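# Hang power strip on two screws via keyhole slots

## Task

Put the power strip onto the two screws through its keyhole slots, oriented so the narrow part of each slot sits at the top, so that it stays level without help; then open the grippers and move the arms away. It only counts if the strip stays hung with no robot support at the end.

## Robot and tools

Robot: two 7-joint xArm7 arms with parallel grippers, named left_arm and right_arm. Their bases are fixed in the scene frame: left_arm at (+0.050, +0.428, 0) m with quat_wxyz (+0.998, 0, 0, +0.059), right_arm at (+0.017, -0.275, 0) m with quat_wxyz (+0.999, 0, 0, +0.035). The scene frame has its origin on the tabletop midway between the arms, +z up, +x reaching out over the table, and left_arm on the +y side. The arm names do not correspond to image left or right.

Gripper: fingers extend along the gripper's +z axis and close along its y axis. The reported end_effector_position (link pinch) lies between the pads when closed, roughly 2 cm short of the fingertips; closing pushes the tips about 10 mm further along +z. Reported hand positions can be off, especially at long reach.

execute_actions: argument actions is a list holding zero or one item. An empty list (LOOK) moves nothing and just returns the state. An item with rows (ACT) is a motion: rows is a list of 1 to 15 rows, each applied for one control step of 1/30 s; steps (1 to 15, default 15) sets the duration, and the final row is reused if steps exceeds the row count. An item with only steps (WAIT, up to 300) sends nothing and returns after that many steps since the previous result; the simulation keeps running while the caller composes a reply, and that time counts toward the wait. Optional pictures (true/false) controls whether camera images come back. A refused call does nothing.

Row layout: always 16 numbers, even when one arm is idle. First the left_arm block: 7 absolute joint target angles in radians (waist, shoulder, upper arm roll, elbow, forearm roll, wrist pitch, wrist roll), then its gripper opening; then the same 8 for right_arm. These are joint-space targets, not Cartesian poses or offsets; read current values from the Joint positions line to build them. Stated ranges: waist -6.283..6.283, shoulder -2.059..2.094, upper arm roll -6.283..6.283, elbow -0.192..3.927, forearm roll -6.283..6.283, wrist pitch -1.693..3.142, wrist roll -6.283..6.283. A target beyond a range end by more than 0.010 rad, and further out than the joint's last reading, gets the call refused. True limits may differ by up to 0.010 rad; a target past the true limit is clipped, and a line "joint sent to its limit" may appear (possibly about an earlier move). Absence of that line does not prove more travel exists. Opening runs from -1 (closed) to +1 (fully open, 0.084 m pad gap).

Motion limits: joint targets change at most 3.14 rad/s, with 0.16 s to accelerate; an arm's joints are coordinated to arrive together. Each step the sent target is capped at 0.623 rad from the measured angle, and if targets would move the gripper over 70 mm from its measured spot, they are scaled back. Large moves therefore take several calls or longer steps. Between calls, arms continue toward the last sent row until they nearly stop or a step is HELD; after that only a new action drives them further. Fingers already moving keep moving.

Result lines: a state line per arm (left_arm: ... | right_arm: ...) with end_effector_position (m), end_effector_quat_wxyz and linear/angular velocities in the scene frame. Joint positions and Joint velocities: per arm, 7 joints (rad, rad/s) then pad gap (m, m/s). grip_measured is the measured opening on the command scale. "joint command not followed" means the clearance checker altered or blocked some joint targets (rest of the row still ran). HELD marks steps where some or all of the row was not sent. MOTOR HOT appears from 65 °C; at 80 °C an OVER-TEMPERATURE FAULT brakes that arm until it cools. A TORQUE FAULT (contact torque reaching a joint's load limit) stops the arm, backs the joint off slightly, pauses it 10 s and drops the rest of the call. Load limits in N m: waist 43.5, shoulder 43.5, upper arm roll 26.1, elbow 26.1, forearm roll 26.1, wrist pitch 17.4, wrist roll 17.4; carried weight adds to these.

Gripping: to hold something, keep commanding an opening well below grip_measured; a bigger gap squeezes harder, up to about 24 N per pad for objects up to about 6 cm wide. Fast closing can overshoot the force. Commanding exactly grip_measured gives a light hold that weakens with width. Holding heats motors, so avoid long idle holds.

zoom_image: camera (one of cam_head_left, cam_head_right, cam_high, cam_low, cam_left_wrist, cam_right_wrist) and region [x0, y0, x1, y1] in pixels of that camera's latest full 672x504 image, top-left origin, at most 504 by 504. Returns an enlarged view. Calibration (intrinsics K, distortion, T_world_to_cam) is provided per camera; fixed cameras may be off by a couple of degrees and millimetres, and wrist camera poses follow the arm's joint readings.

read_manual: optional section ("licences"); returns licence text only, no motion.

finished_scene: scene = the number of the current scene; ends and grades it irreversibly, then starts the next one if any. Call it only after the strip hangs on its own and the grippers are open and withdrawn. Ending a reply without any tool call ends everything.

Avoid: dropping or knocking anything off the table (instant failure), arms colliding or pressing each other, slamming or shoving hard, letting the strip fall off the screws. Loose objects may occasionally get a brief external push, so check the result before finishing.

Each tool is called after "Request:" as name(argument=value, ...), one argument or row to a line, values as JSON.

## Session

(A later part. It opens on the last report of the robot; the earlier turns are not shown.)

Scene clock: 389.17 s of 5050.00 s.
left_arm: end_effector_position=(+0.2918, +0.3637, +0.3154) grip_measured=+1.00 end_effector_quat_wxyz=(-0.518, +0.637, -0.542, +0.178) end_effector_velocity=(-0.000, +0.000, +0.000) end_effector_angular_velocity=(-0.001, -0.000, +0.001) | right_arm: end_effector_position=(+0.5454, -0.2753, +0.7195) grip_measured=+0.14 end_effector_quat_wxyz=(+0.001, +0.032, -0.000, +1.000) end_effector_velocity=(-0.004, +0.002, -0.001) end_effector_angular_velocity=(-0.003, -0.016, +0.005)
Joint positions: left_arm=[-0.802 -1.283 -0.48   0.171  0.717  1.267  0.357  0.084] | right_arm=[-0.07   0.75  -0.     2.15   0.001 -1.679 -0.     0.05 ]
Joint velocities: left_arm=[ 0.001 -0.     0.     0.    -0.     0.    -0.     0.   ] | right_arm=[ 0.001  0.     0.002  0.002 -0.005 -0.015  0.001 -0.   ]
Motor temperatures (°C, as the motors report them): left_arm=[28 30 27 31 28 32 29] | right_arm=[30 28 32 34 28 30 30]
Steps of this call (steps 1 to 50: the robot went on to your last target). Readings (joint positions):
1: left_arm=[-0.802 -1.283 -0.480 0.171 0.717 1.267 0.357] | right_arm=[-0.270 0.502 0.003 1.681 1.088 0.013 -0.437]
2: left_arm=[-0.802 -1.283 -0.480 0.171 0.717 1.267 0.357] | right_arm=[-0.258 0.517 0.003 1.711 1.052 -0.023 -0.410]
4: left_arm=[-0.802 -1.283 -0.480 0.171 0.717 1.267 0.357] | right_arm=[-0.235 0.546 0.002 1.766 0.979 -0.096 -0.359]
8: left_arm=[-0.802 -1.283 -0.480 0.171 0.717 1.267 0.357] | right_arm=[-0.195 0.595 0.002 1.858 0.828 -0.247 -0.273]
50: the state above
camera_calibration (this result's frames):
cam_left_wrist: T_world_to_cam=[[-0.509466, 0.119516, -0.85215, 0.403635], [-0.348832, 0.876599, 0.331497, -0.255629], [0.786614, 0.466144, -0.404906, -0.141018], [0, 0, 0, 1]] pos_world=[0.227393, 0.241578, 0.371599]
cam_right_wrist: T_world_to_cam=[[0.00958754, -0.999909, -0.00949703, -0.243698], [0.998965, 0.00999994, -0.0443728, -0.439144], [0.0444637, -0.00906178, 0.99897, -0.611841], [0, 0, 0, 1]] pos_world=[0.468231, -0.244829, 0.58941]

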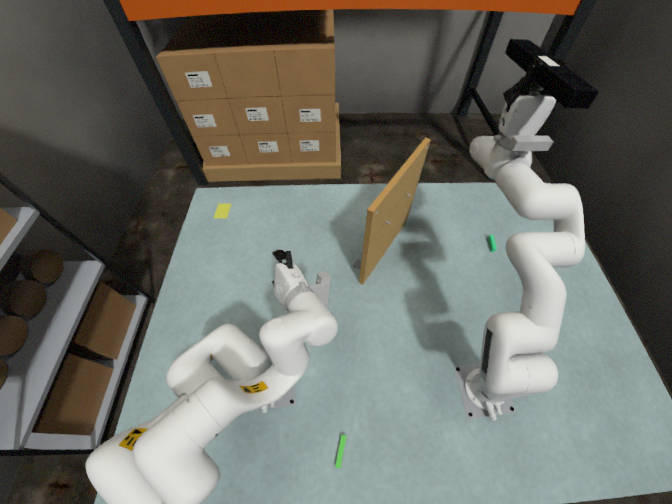

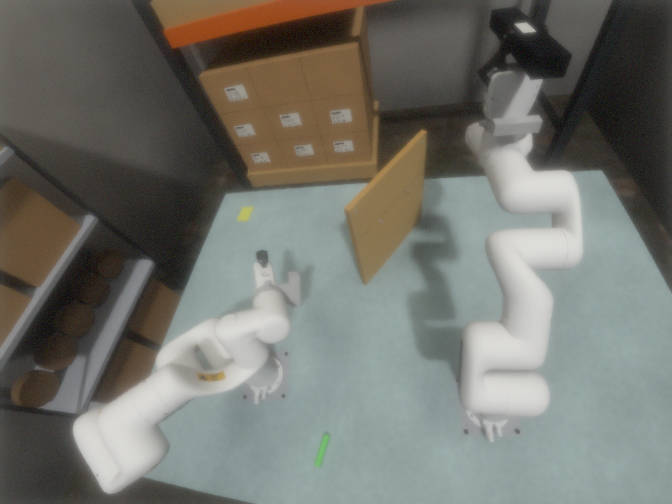

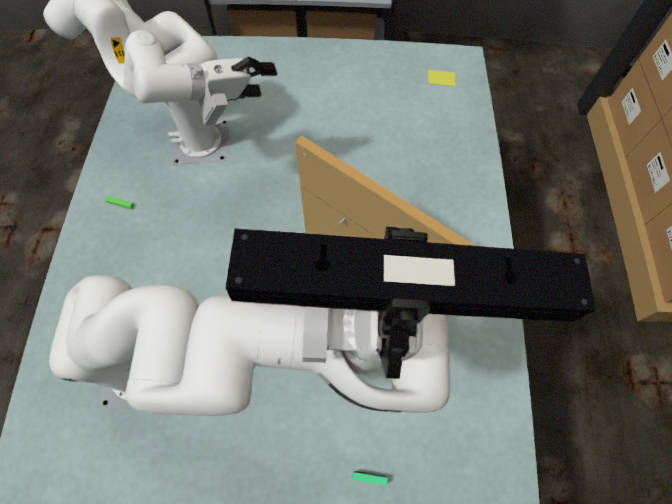

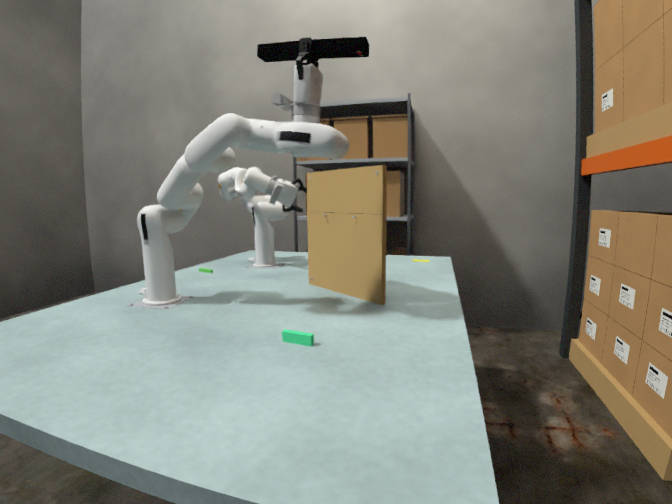

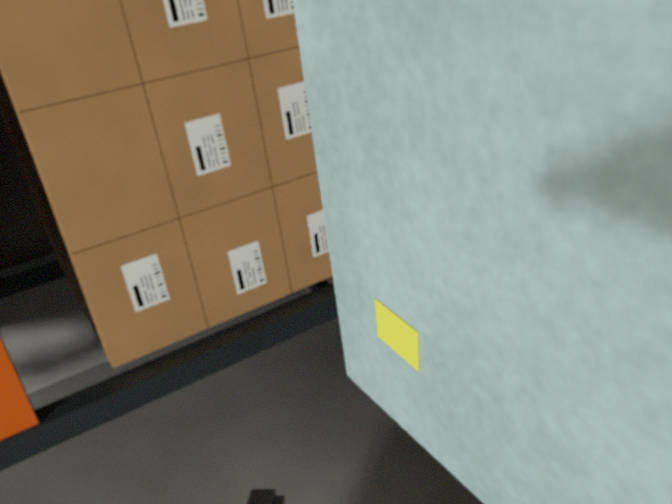

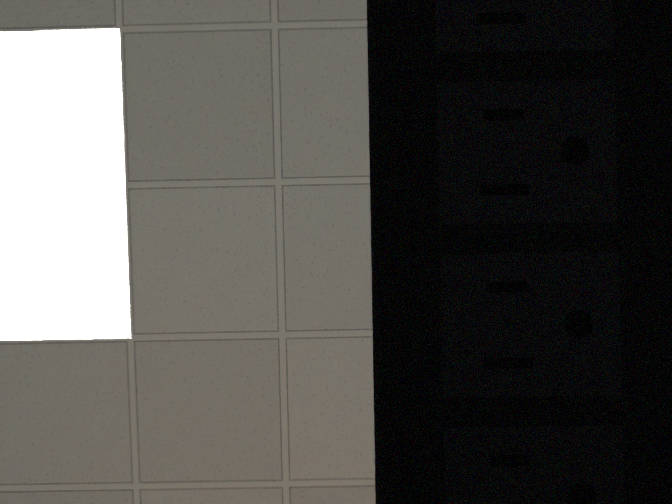

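Request:
execute_actions(
  actions=[
    {"rows":[[-0.802,-1.283,-0.48,0.171,0.717,1.267,0.357,1,-0.6,0.2,0,1.4,2.1,0.8,-1.1,-1]],"steps":15},
  ],
  pictures=false,
)

Request:
execute_actions(
  actions=[
    {"steps":35},
  ],
  pictures=false,
)

Request:
execute_actions(
  actions=[
    {"rows":[[-0.802,-1.283,-0.48,0.171,0.717,1.267,0.357,1,-0.5,0.06,0,0.7,2.15,1.2,-1.05,-1]],"steps":15},
  ],
  pictures=false,
)

Request:
execute_actions(
  actions=[
    {"steps":15},
  ],
  pictures=false,
)

Request:
execute_actions(
  actions=[
    {"rows":[[-0.802,-1.283,-0.48,0.171,0.717,1.267,0.357,1,0.0172,0.0627,0,0.7157,2.1607,1.1696,-1.0455,-1]],"steps":15},
  ],
  pictures=false,
)

Request:
execute_actions(
  actions=[
    {"steps":15},
  ],
  pictures=false,
)

Request:
execute_actions(
  actions=[
    {"rows":[[-0.802,-1.283,-0.48,0.171,0.717,1.267,0.357,1,0.038,0.082,0,0.741,2.178,1.156,-1.0485,-1],[-0.802,-1.283,-0.48,0.171,0.717,1.267,0.357,1,0.038,0.082,0,0.741,2.178,1.156,-1.0485,-1],[-0.802,-1.283,-0.48,0.171,0.717,1.267,0.357,1,0.038,0.082,0,0.741,2.178,1.156,-1.0485,-1],[-0.802,-1.283,-0.48,0.171,0.717,1.267,0.357,1,0.059,0.1012,0,0.766,2.196,1.142,-1.0515,-1],[-0.802,-1.283,-0.48,0.171,0.717,1.267,0.357,1,0.059,0.1012,0,0.766,2.196,1.142,-1.0515,-1],[-0.802,-1.283,-0.48,0.171,0.717,1.267,0.357,1,0.059,0.1012,0,0.766,2.196,1.142,-1.0515,-1],[-0.802,-1.283,-0.48,0.171,0.717,1.267,0.357,1,0.0696,0.1108,0,0.7786,2.2047,1.135,-1.053,-1],[-0.802,-1.283,-0.48,0.171,0.717,1.267,0.357,1,0.0696,0.1108,0,0.7786,2.2047,1.135,-1.053,-1],[-0.802,-1.283,-0.48,0.171,0.717,1.267,0.357,1,0.0696,0.1108,0,0.7786,2.2047,1.135,-1.053,-1],[-0.802,-1.283,-0.48,0.171,0.717,1.267,0.357,1,0.0801,0.1204,0,0.7912,2.2135,1.128,-1.0545,-1]],"steps":15},
  ],
)

Scene clock: 420.80 s of 5050.00 s.
left_arm: end_effector_position=(+0.2918, +0.3637, +0.3154) grip_measured=+1.00 end_effector_quat_wxyz=(-0.518, +0.637, -0.542, +0.178) end_effector_velocity=(+0.000, +0.000, -0.000) end_effector_angular_velocity=(+0.001, +0.000, +0.001) | right_arm: end_effector_position=(+0.5638, -0.4726, +0.7376) grip_measured=+0.14 end_effector_quat_wxyz=(+0.249, +0.216, -0.140, +0.934) end_effector_velocity=(+0.002, -0.462, -0.071) end_effector_angular_velocity=(+0.736, +1.025, -1.066)
Joint positions: left_arm=[-0.802 -1.283 -0.48   0.171  0.717  1.267  0.357  0.084] | right_arm=[-0.283  0.529 -0.     1.863  0.3   -1.379 -0.299  0.05 ]
Joint velocities: left_arm=[ 0.  0. -0. -0.  0.  0.  0.  0.] | right_arm=[-0.431 -0.447  0.001 -0.63   0.783  0.783 -0.78  -0.   ]
Motor temperatures (°C, as the motors report them): left_arm=[28 30 27 31 28 32 29] | right_arm=[30 28 32 32 28 29 30]
Steps of this call (steps 1 to 15: the robot went on to your last target; steps 16 to 90: nothing new was sent; then 28.13 s passed at rest; steps 91 to 105: all 15 steps of this action). Readings (joint positions):
91: left_arm=[-0.802 -1.283 -0.480 0.171 0.717 1.267 0.357] | right_arm=[-0.070 0.750 0.000 2.150 0.000 -1.680 -0.000]
92: left_arm=[-0.802 -1.283 -0.480 0.171 0.717 1.267 0.357] | right_arm=[-0.072 0.747 0.001 2.146 0.004 -1.676 -0.005]
94: left_arm=[-0.802 -1.283 -0.480 0.171 0.717 1.267 0.357] | right_arm=[-0.097 0.719 0.005 2.108 0.038 -1.640 -0.040]
98: left_arm=[-0.802 -1.283 -0.480 0.171 0.717 1.267 0.357] | right_arm=[-0.173 0.642 -0.000 2.022 0.128 -1.551 -0.128]
105: the state above

Scene clock: 421.97 s of 5050.00 s.
left_arm: end_effector_position=(+0.2918, +0.3637, +0.3154) grip_measured=+1.00 end_effector_quat_wxyz=(-0.518, +0.637, -0.542, +0.178) end_effector_velocity=(+0.000, +0.001, -0.001) end_effector_angular_velocity=(+0.001, +0.001, +0.002) | right_arm: end_effector_position=(+0.6001, -0.6646, +0.3903) grip_measured=+0.14 end_effector_quat_wxyz=(-0.085, +0.688, -0.446, +0.566) end_effector_velocity=(+0.275, +0.353, -0.048) end_effector_angular_velocity=(+1.419, -1.135, +1.220)
Joint positions: left_arm=[-0.802 -1.283 -0.48   0.171  0.717  1.267  0.357  0.084] | right_arm=[-0.58   0.222 -0.     1.427  1.742  0.081 -1.047  0.05 ]
Joint velocities: left_arm=[ 0.001 -0.001  0.    -0.001 -0.     0.001  0.    -0.   ] | right_arm=[-0.072 -0.077  0.01  -0.117  1.423  1.868 -0.211  0.   ]
Motor temperatures (°C, as the motors report them): left_arm=[28 30 27 31 28 32 29] | right_arm=[30 28 32 32 28 29 30]
Steps of this call (steps 1 to 35: the robot went on to your last target). Readings (joint positions):
1: left_arm=[-0.802 -1.283 -0.480 0.171 0.717 1.267 0.357] | right_arm=[-0.297 0.514 -0.000 1.843 0.326 -1.353 -0.326]
2: left_arm=[-0.802 -1.283 -0.480 0.171 0.717 1.267 0.357] | right_arm=[-0.311 0.500 -0.000 1.822 0.353 -1.326 -0.353]
4: left_arm=[-0.802 -1.283 -0.480 0.171 0.717 1.267 0.357] | right_arm=[-0.338 0.472 -0.000 1.783 0.409 -1.270 -0.408]
8: left_arm=[-0.802 -1.283 -0.480 0.171 0.717 1.267 0.357] | right_arm=[-0.387 0.421 -0.000 1.711 0.527 -1.151 -0.527]
35: the state above

Scene clock: 422.47 s of 5050.00 s.
left_arm: end_effector_position=(+0.2918, +0.3637, +0.3154) grip_measured=+1.00 end_effector_quat_wxyz=(-0.518, +0.637, -0.542, +0.178) end_effector_velocity=(+0.000, -0.000, +0.000) end_effector_angular_velocity=(-0.000, -0.000, -0.000) | right_arm: end_effector_position=(+0.6153, -0.4898, +0.2854) grip_measured=+0.14 end_effector_quat_wxyz=(-0.372, +0.686, -0.418, +0.464) end_effector_velocity=(-0.053, +0.393, -0.153) end_effector_angular_velocity=(+0.942, -0.301, +0.776)
Joint positions: left_arm=[-0.802 -1.283 -0.48   0.171  0.717  1.267  0.357  0.084] | right_arm=[-0.54   0.136  0.     1.061  1.993  0.633 -1.054  0.05 ]
Joint velocities: left_arm=[ 0.     0.     0.     0.001  0.     0.    -0.    -0.   ] | right_arm=[ 0.094 -0.174 -0.002 -0.837  0.36   1.242  0.009  0.   ]
Motor temperatures (°C, as the motors report them): left_arm=[28 30 27 31 28 32 29] | right_arm=[30 28 32 32 28 29 30]
Steps of this call (steps 1 to 15: all 15 steps of this action). Readings (joint positions):
1: left_arm=[-0.802 -1.283 -0.480 0.171 0.717 1.267 0.357] | right_arm=[-0.582 0.220 0.000 1.423 1.786 0.143 -1.053]
2: left_arm=[-0.802 -1.283 -0.480 0.171 0.717 1.267 0.357] | right_arm=[-0.583 0.217 0.000 1.418 1.822 0.202 -1.057]
4: left_arm=[-0.802 -1.283 -0.480 0.171 0.717 1.267 0.357] | right_arm=[-0.578 0.203 0.001 1.385 1.860 0.286 -1.058]
8: left_arm=[-0.802 -1.283 -0.480 0.171 0.717 1.267 0.357] | right_arm=[-0.563 0.178 0.001 1.264 1.907 0.387 -1.056]
15: the state above

Scene clock: 422.97 s of 5050.00 s.
left_arm: end_effector_position=(+0.2918, +0.3637, +0.3154) grip_measured=+1.00 end_effector_quat_wxyz=(-0.518, +0.637, -0.542, +0.178) end_effector_velocity=(-0.000, -0.000, -0.000) end_effector_angular_velocity=(+0.001, -0.000, -0.002) | right_arm: end_effector_position=(+0.5674, -0.3396, +0.2652) grip_measured=+0.14 end_effector_quat_wxyz=(+0.599, -0.602, +0.369, -0.377) end_effector_velocity=(-0.016, +0.008, +0.027) end_effector_angular_velocity=(+0.114, -0.111, +0.012)
Joint positions: left_arm=[-0.802 -1.283 -0.48   0.171  0.717  1.267  0.357  0.084] | right_arm=[-0.501  0.062  0.     0.711  2.145  1.183 -1.05   0.05 ]
Joint velocities: left_arm=[-0.001 -0.    -0.    -0.     0.    -0.     0.     0.   ] | right_arm=[-0.003 -0.032 -0.031 -0.074  0.055  0.177  0.001 -0.   ]
Motor temperatures (°C, as the motors report them): left_arm=[28 30 27 31 28 32 29] | right_arm=[30 28 32 32 28 29 30]
Steps of this call (steps 1 to 15: the robot went on to your last target). Readings (joint positions):
1: left_arm=[-0.802 -1.283 -0.480 0.171 0.717 1.267 0.357] | right_arm=[-0.537 0.130 0.000 1.033 2.005 0.675 -1.054]
2: left_arm=[-0.802 -1.283 -0.480 0.171 0.717 1.267 0.357] | right_arm=[-0.534 0.124 0.000 1.005 2.018 0.720 -1.053]
4: left_arm=[-0.802 -1.283 -0.480 0.171 0.717 1.267 0.357] | right_arm=[-0.528 0.112 0.000 0.948 2.043 0.811 -1.053]
8: left_arm=[-0.802 -1.283 -0.480 0.171 0.717 1.267 0.357] | right_arm=[-0.514 0.086 0.000 0.826 2.095 1.003 -1.051]
15: the state above

Scene clock: 423.47 s of 5050.00 s.
left_arm: end_effector_position=(+0.2918, +0.3637, +0.3154) grip_measured=+1.00 end_effector_quat_wxyz=(-0.518, +0.637, -0.542, +0.178) end_effector_velocity=(+0.000, +0.001, -0.001) end_effector_angular_velocity=(+0.001, +0.001, +0.002) | right_arm: end_effector_position=(+0.5591, -0.1509, +0.2663) grip_measured=+0.14 end_effector_quat_wxyz=(+0.655, -0.654, +0.266, -0.271) end_effector_velocity=(-0.095, +0.438, -0.003) end_effector_angular_velocity=(-0.005, +0.019, +0.789)
Joint positions: left_arm=[-0.802 -1.283 -0.48   0.171  0.717  1.267  0.357  0.084] | right_arm=[-0.155  0.062  0.     0.713  2.156  1.177 -1.047  0.05 ]
Joint velocities: left_arm=[ 0.001 -0.    -0.    -0.001  0.     0.     0.     0.   ] | right_arm=[ 0.822  0.003  0.     0.009  0.019 -0.035  0.007 -0.   ]
Motor temperatures (°C, as the motors report them): left_arm=[28 30 27 31 28 32 29] | right_arm=[30 28 32 32 28 29 30]
Steps of this call (steps 1 to 15: all 15 steps of this action). Readings (joint positions):
1: left_arm=[-0.802 -1.283 -0.480 0.171 0.717 1.267 0.357] | right_arm=[-0.501 0.061 -0.001 0.708 2.147 1.188 -1.050]
2: left_arm=[-0.802 -1.283 -0.480 0.171 0.717 1.267 0.357] | right_arm=[-0.498 0.060 -0.002 0.707 2.148 1.191 -1.050]
4: left_arm=[-0.802 -1.283 -0.480 0.171 0.717 1.267 0.357] | right_arm=[-0.462 0.061 -0.009 0.708 2.150 1.188 -1.050]
8: left_arm=[-0.802 -1.283 -0.480 0.171 0.717 1.267 0.357] | right_arm=[-0.347 0.061 0.001 0.711 2.151 1.185 -1.049]
15: the state above

Scene clock: 423.97 s of 5050.00 s.
left_arm: end_effector_position=(+0.2918, +0.3637, +0.3154) grip_measured=+1.00 end_effector_quat_wxyz=(-0.518, +0.637, -0.542, +0.178) end_effector_velocity=(+0.000, +0.000, -0.000) end_effector_angular_velocity=(+0.001, +0.001, -0.000) | right_arm: end_effector_position=(+0.5328, -0.0638, +0.2658) grip_measured=+0.14 end_effector_quat_wxyz=(+0.673, -0.674, +0.214, -0.216) end_effector_velocity=(-0.008, +0.019, +0.001) end_effector_angular_velocity=(+0.002, -0.002, +0.040)
Joint positions: left_arm=[-0.802 -1.283 -0.48   0.171  0.717  1.267  0.357  0.084] | right_arm=[ 0.015  0.063 -0.002  0.716  2.161  1.169 -1.046  0.05 ]
Joint velocities: left_arm=[-0.     0.     0.    -0.001  0.    -0.     0.001 -0.   ] | right_arm=[ 0.02  -0.     0.016 -0.    -0.002  0.004 -0.    -0.   ]
Motor temperatures (°C, as the motors report them): left_arm=[28 30 27 31 28 32 29] | right_arm=[30 28 32 32 28 29 30]
Steps of this call (steps 1 to 15: the robot went on to your last target). Readings (joint positions):
1: left_arm=[-0.802 -1.283 -0.480 0.171 0.717 1.267 0.357] | right_arm=[-0.127 0.062 0.000 0.714 2.157 1.176 -1.047]
2: left_arm=[-0.802 -1.283 -0.480 0.171 0.717 1.267 0.357] | right_arm=[-0.100 0.062 0.000 0.714 2.158 1.175 -1.047]
4: left_arm=[-0.802 -1.283 -0.480 0.171 0.717 1.267 0.357] | right_arm=[-0.046 0.062 0.001 0.715 2.159 1.172 -1.046]
8: left_arm=[-0.802 -1.283 -0.480 0.171 0.717 1.267 0.357] | right_arm=[0.006 0.063 0.004 0.715 2.160 1.171 -1.046]
15: the state above

Scene clock: 424.47 s of 5050.00 s.
left_arm: end_effector_position=(+0.2918, +0.3637, +0.3154) grip_measured=+1.00 end_effector_quat_wxyz=(-0.518, +0.637, -0.542, +0.178) end_effector_velocity=(+0.000, +0.000, -0.000) end_effector_angular_velocity=(+0.000, +0.001, +0.000) | right_arm: end_effector_position=(+0.5487, -0.0410, +0.2647) grip_measured=+0.14 end_effector_quat_wxyz=(+0.673, -0.674, +0.214, -0.216) end_effector_velocity=(+0.010, +0.009, +0.000) end_effector_angular_velocity=(-0.003, -0.000, -0.010)
Joint positions: left_arm=[-0.802 -1.283 -0.48   0.171  0.717  1.267  0.357  0.084] | right_arm=[ 0.075  0.117 -0.003  0.785  2.211  1.13  -1.054  0.05 ]
Joint velocities: left_arm=[ 0.001  0.     0.     0.    -0.    -0.     0.001 -0.   ] | right_arm=[ 0.029  0.027 -0.004  0.039  0.028 -0.026 -0.005  0.   ]
Motor temperatures (°C, as the motors report them): left_arm=[28 30 27 31 28 32 29] | right_arm=[30 28 32 32 28 29 30]
Steps of this call (steps 1 to 15: all 15 steps of this action). Readings (joint positions):
1: left_arm=[-0.802 -1.283 -0.480 0.171 0.717 1.267 0.357] | right_arm=[0.015 0.063 -0.001 0.716 2.161 1.169 -1.046]
2: left_arm=[-0.802 -1.283 -0.480 0.171 0.717 1.267 0.357] | right_arm=[0.018 0.065 -0.001 0.719 2.163 1.167 -1.046]
4: left_arm=[-0.802 -1.283 -0.480 0.171 0.717 1.267 0.357] | right_arm=[0.028 0.074 -0.001 0.731 2.171 1.161 -1.047]
8: left_arm=[-0.802 -1.283 -0.480 0.171 0.717 1.267 0.357] | right_arm=[0.054 0.096 0.001 0.760 2.191 1.146 -1.051]
15: the state above
camera_calibration (this result's frames):
cam_left_wrist: T_world_to_cam=[[-0.509466, 0.119516, -0.85215, 0.403635], [-0.348832, 0.876599, 0.331497, -0.255629], [0.786614, 0.466144, -0.404906, -0.141018], [0, 0, 0, 1]] pos_world=[0.227393, 0.241578, 0.371599]
cam_right_wrist: T_world_to_cam=[[-0.012085, -0.00300247, -0.999922, 0.301146], [-0.803999, 0.594578, 0.00793177, 0.534415], [0.594508, 0.804033, -0.00959948, -0.15698], [0, 0, 0, 1]] pos_world=[0.526634, -0.19063, 0.295377]

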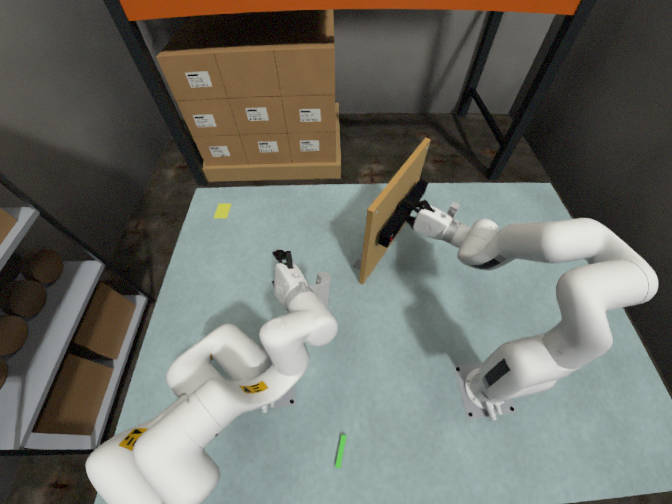

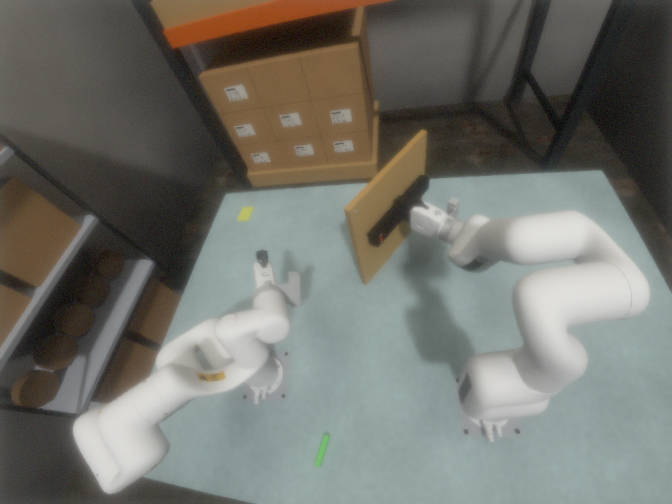

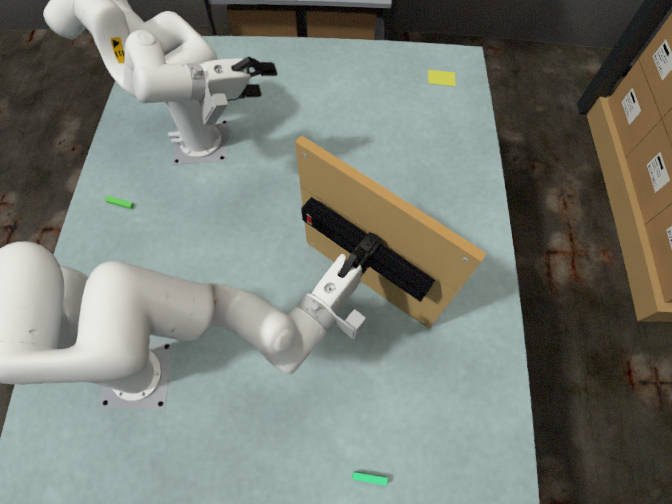

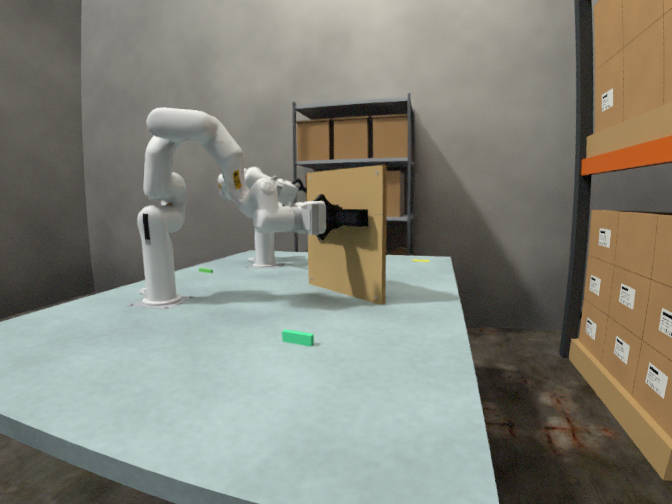

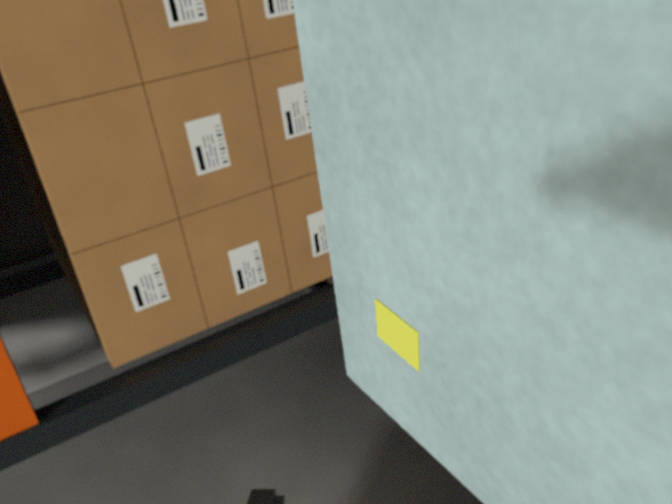

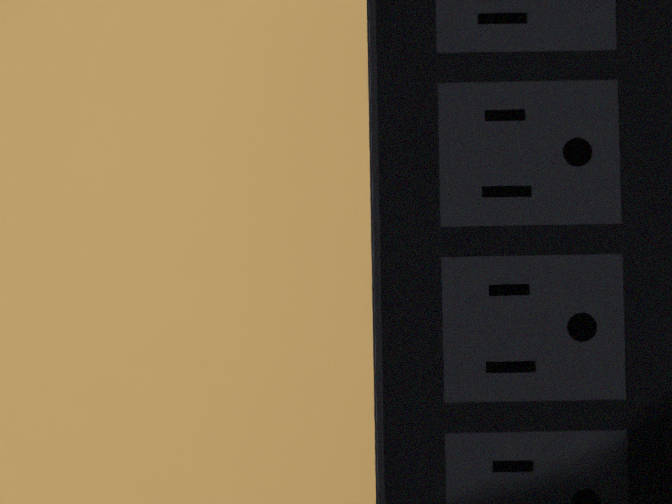

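Request:
execute_actions(
  actions=[
    {"rows":[[-0.802,-1.283,-0.48,0.171,0.717,1.267,0.357,1,0.0875,0.127,0,0.800,2.2197,1.123,-1.0555,-1],[-0.802,-1.283,-0.48,0.171,0.717,1.267,0.357,1,0.0875,0.127,0,0.800,2.2197,1.123,-1.0555,-1],[-0.802,-1.283,-0.48,0.171,0.717,1.267,0.357,1,0.0875,0.127,0,0.800,2.2197,1.123,-1.0555,-1],[-0.802,-1.283,-0.48,0.171,0.717,1.267,0.357,1,0.0875,0.127,0,0.800,2.2197,1.123,-1.0555,-1],[-0.802,-1.283,-0.48,0.171,0.717,1.267,0.357,1,0.0948,0.134,0,0.809,2.226,1.118,-1.0566,-1]],"steps":15},
  ],
)

Scene clock: 432.70 s of 5050.00 s.
left_arm: end_effector_position=(+0.2918, +0.3637, +0.3154) grip_measured=+1.00 end_effector_quat_wxyz=(-0.518, +0.637, -0.542, +0.178) end_effector_velocity=(+0.000, +0.000, -0.000) end_effector_angular_velocity=(+0.000, +0.001, +0.000) | right_arm: end_effector_position=(+0.5515, -0.0323, +0.2655) grip_measured=+0.14 end_effector_quat_wxyz=(+0.674, -0.674, +0.212, -0.215) end_effector_velocity=(+0.000, +0.001, -0.002) end_effector_angular_velocity=(+0.001, +0.006, -0.005)
Joint positions: left_arm=[-0.802 -1.283 -0.48   0.171  0.717  1.267  0.357  0.084] | right_arm=[ 0.093  0.13  -0.002  0.803  2.224  1.121 -1.057  0.05 ]
Joint velocities: left_arm=[ 0.     0.     0.001 -0.001 -0.    -0.001  0.     0.   ] | right_arm=[ 0.004  0.003  0.001 -0.001  0.009 -0.005 -0.001  0.   ]
Motor temperatures (°C, as the motors report them): left_arm=[28 30 27 31 28 32 29] | right_arm=[30 28 32 33 28 30 30]
Steps of this call (steps 1 to 15: the robot went on to your last target; steps 16 to 90: nothing new was sent; then 4.73 s passed at rest; steps 91 to 105: all 15 steps of this action). Readings (joint positions):
91: left_arm=[-0.802 -1.283 -0.480 0.171 0.717 1.267 0.357] | right_arm=[0.080 0.120 0.000 0.791 2.214 1.127 -1.055]
92: left_arm=[-0.802 -1.283 -0.480 0.171 0.717 1.267 0.357] | right_arm=[0.081 0.121 -0.000 0.792 2.214 1.127 -1.055]
94: left_arm=[-0.802 -1.283 -0.480 0.171 0.717 1.267 0.357] | right_arm=[0.085 0.124 -0.000 0.796 2.217 1.125 -1.055]
98: left_arm=[-0.802 -1.283 -0.480 0.171 0.717 1.267 0.357] | right_arm=[0.091 0.129 -0.001 0.802 2.222 1.122 -1.056]
105: the state above
camera_calibration (this result's frames):
cam_left_wrist: T_world_to_cam=[[-0.509466, 0.119516, -0.85215, 0.403635], [-0.348832, 0.876599, 0.331497, -0.255629], [0.786614, 0.466144, -0.404906, -0.141018], [0, 0, 0, 1]] pos_world=[0.227393, 0.241578, 0.371599]
cam_right_wrist: T_world_to_cam=[[-0.0103765, -0.00132555, -0.999945, 0.301129], [-0.806789, 0.590791, 0.00758895, 0.532988], [0.590749, 0.806823, -0.00719979, -0.164138], [0, 0, 0, 1]] pos_world=[0.530098, -0.182055, 0.295886]

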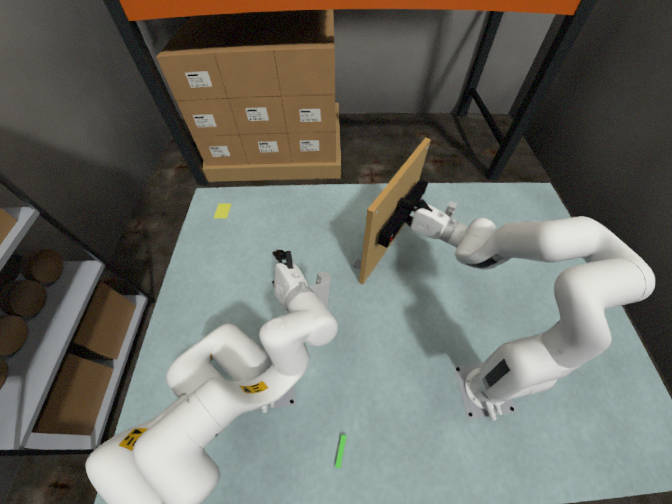

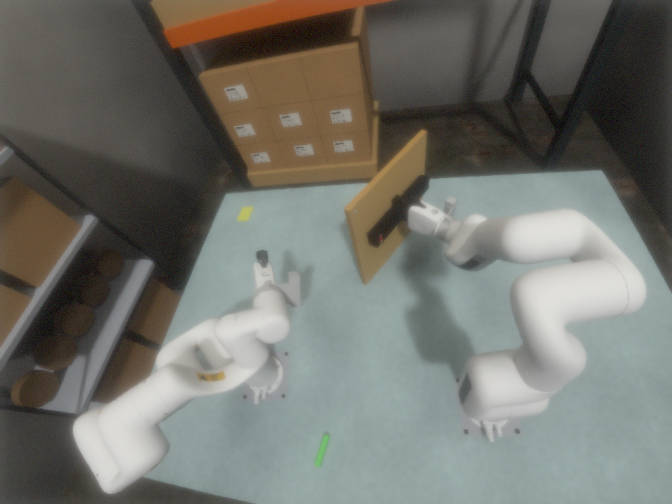

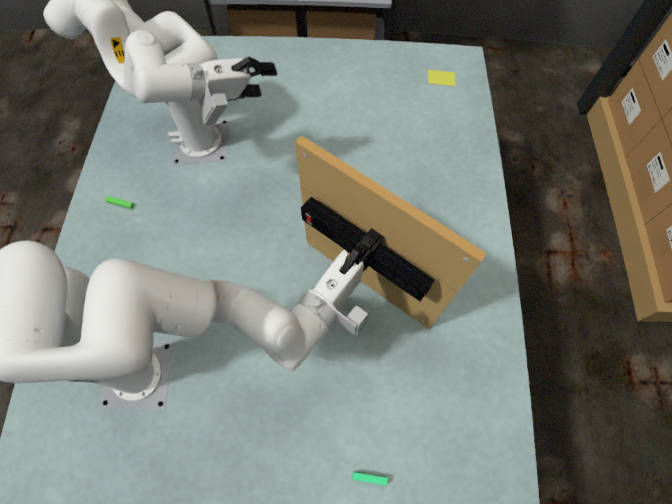

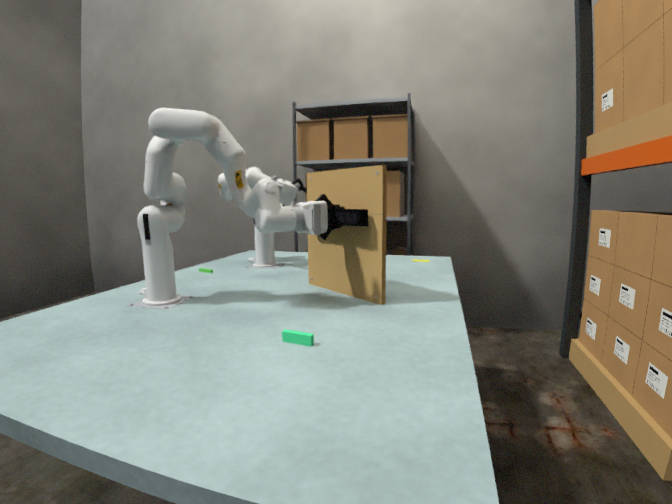

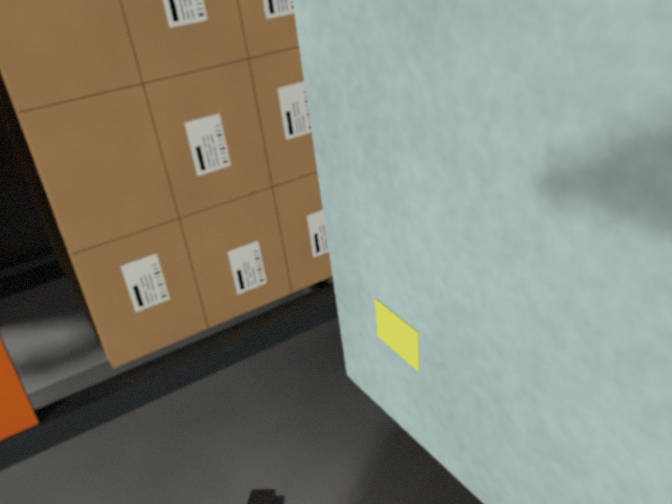

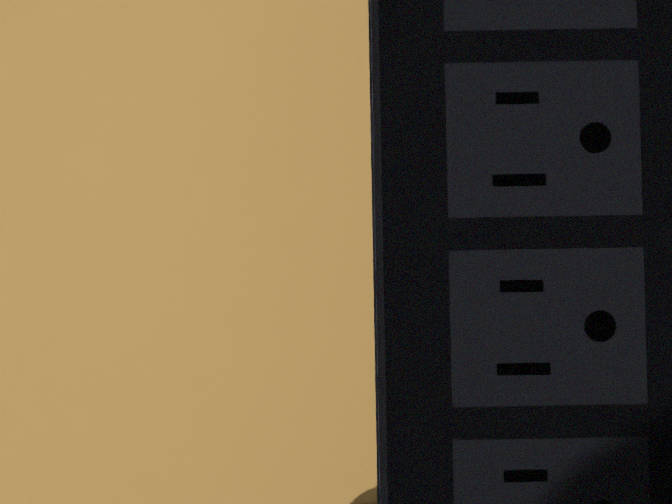

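Request:
execute_actions(
  actions=[
    {"rows":[[-0.802,-1.283,-0.48,0.171,0.717,1.267,0.357,1,0.099,0.138,0,0.814,2.2295,1.1152,-1.057,-1],[-0.802,-1.283,-0.48,0.171,0.717,1.267,0.357,1,0.099,0.138,0,0.814,2.2295,1.1152,-1.057,-1],[-0.802,-1.283,-0.48,0.171,0.717,1.267,0.357,1,0.099,0.138,0,0.814,2.2295,1.1152,-1.057,-1],[-0.802,-1.283,-0.48,0.171,0.717,1.267,0.357,1,0.099,0.138,0,0.814,2.2295,1.1152,-1.057,-1],[-0.802,-1.283,-0.48,0.171,0.717,1.267,0.357,1,0.1032,0.1416,0,0.819,2.233,1.1124,-1.0578,-1]],"steps":15},
  ],
)

Request:
zoom_image(
  camera="cam_head_left",
  region=[350, 160, 450, 260],
)

Request:
zoom_image(
  camera="cam_high",
  region=[280, 170, 450, 340],
)

Scene clock: 467.73 s of 5050.00 s.
left_arm: end_effector_position=(+0.2918, +0.3637, +0.3154) grip_measured=+1.00 end_effector_quat_wxyz=(-0.518, +0.637, -0.542, +0.178) end_effector_velocity=(-0.000, -0.001, +0.000) end_effector_angular_velocity=(-0.000, -0.001, -0.003) | right_arm: end_effector_position=(+0.5520, -0.0321, +0.2645) grip_measured=+0.14 end_effector_quat_wxyz=(+0.673, -0.674, +0.215, -0.216) end_effector_velocity=(-0.000, -0.000, -0.000) end_effector_angular_velocity=(-0.001, +0.001, -0.001)
Joint positions: left_arm=[-0.802 -1.283 -0.48   0.171  0.717  1.267  0.357  0.084] | right_arm=[ 0.101  0.13  -0.007  0.802  2.232  1.116 -1.058  0.05 ]
Joint velocities: left_arm=[-0.001  0.    -0.001  0.    -0.    -0.002 -0.     0.   ] | right_arm=[ 0.001 -0.001 -0.    -0.001 -0.    -0.002  0.     0.   ]
Motor temperatures (°C, as the motors report them): left_arm=[28 30 27 31 28 32 29] | right_arm=[30 27 33 38 28 29 30]
Steps of this call (steps 1 to 15: the robot went on to your last target; steps 16 to 90: nothing new was sent; then 31.53 s passed at rest; steps 91 to 105: all 15 steps of this action). Readings (joint positions):
91: left_arm=[-0.802 -1.283 -0.480 0.171 0.717 1.267 0.357] | right_arm=[0.095 0.131 -0.002 0.803 2.226 1.118 -1.057]
92: left_arm=[-0.802 -1.283 -0.480 0.171 0.717 1.267 0.357] | right_arm=[0.096 0.131 -0.003 0.803 2.227 1.118 -1.057]
94: left_arm=[-0.802 -1.283 -0.480 0.171 0.717 1.267 0.357] | right_arm=[0.097 0.131 -0.004 0.803 2.227 1.118 -1.057]
98: left_arm=[-0.802 -1.283 -0.480 0.171 0.717 1.267 0.357] | right_arm=[0.100 0.131 -0.006 0.803 2.230 1.117 -1.058]
105: the state above
camera_calibration (this result's frames):
cam_left_wrist: T_world_to_cam=[[-0.509466, 0.119516, -0.85215, 0.403635], [-0.348832, 0.876599, 0.331497, -0.255629], [0.786614, 0.466144, -0.404906, -0.141018], [0, 0, 0, 1]] pos_world=[0.227393, 0.241578, 0.371599]
cam_right_wrist: T_world_to_cam=[[-0.0136014, -0.00187104, -0.999906, 0.301884], [-0.803451, 0.595289, 0.00981517, 0.530997], [0.595215, 0.803509, -0.00960006, -0.166529], [0, 0, 0, 1]] pos_world=[0.529857, -0.181725, 0.295045]

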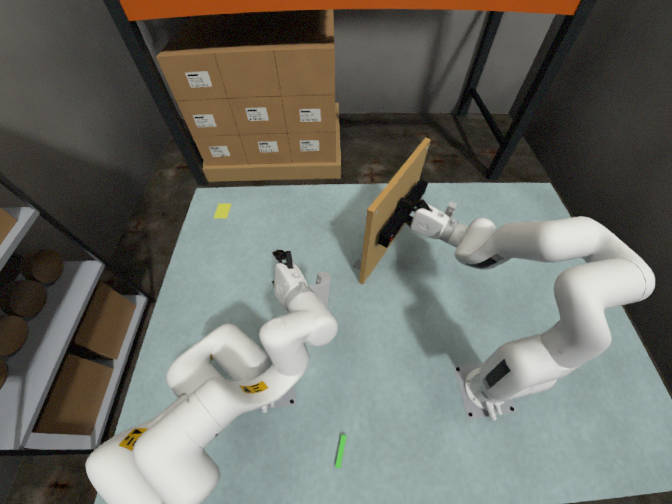

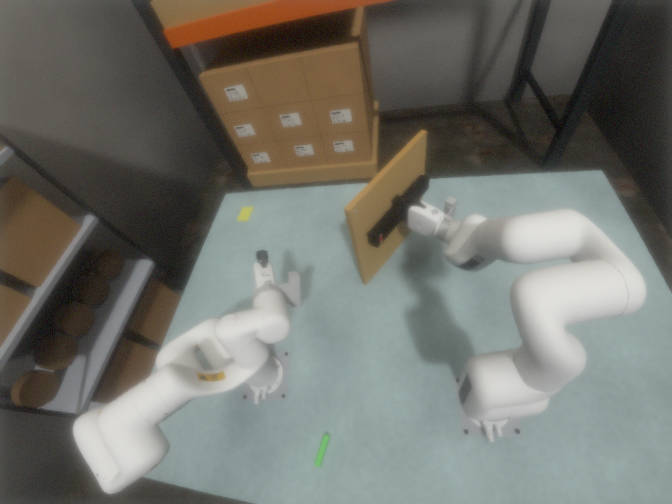

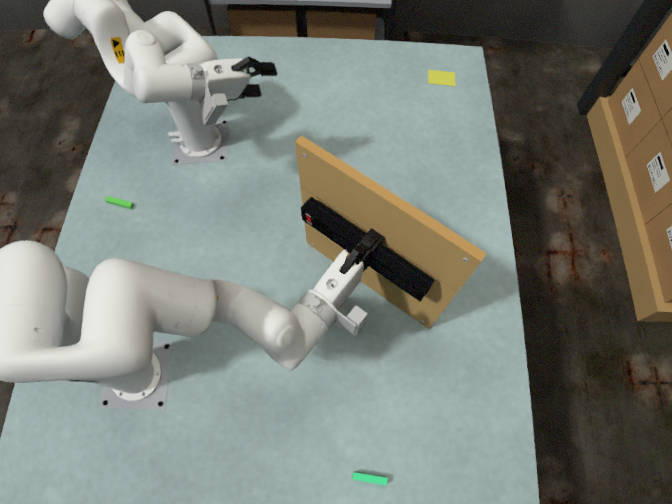

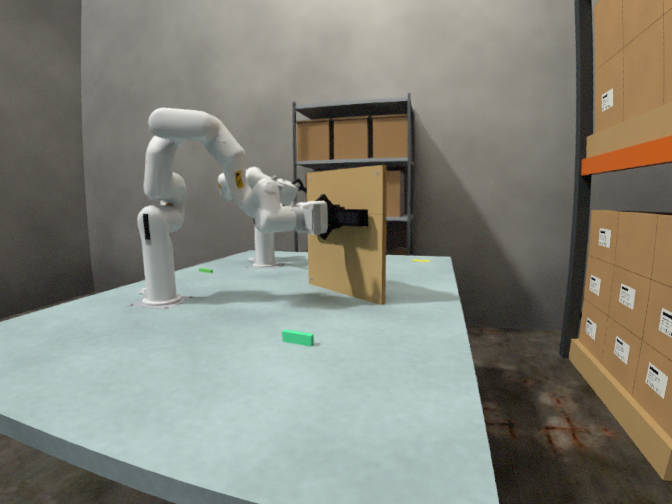

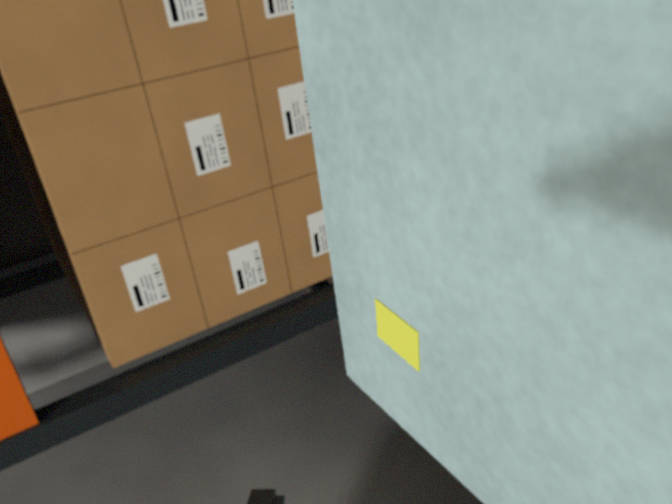

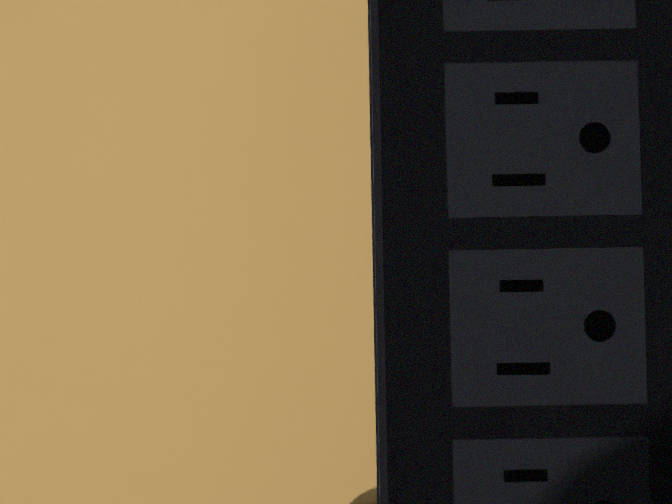

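Region (350, 160, 450, 260) of cam_head_left's 672x504 image, scaled by 5.040, with more detail than that image has.

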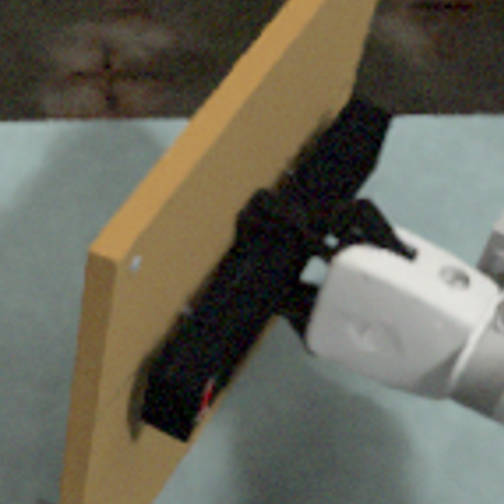

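Region (280, 170, 450, 340) of cam_high's 672x504 image, scaled by 2.965, with more detail than that image has.

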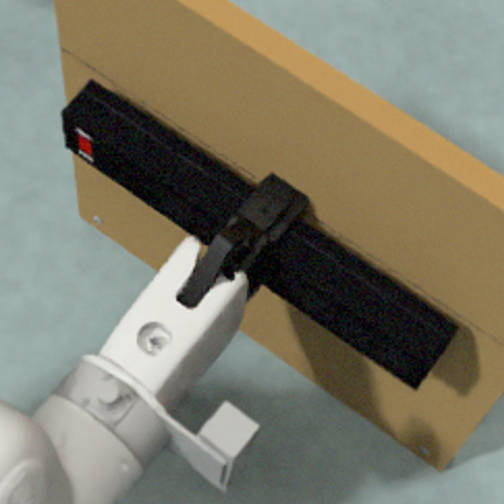

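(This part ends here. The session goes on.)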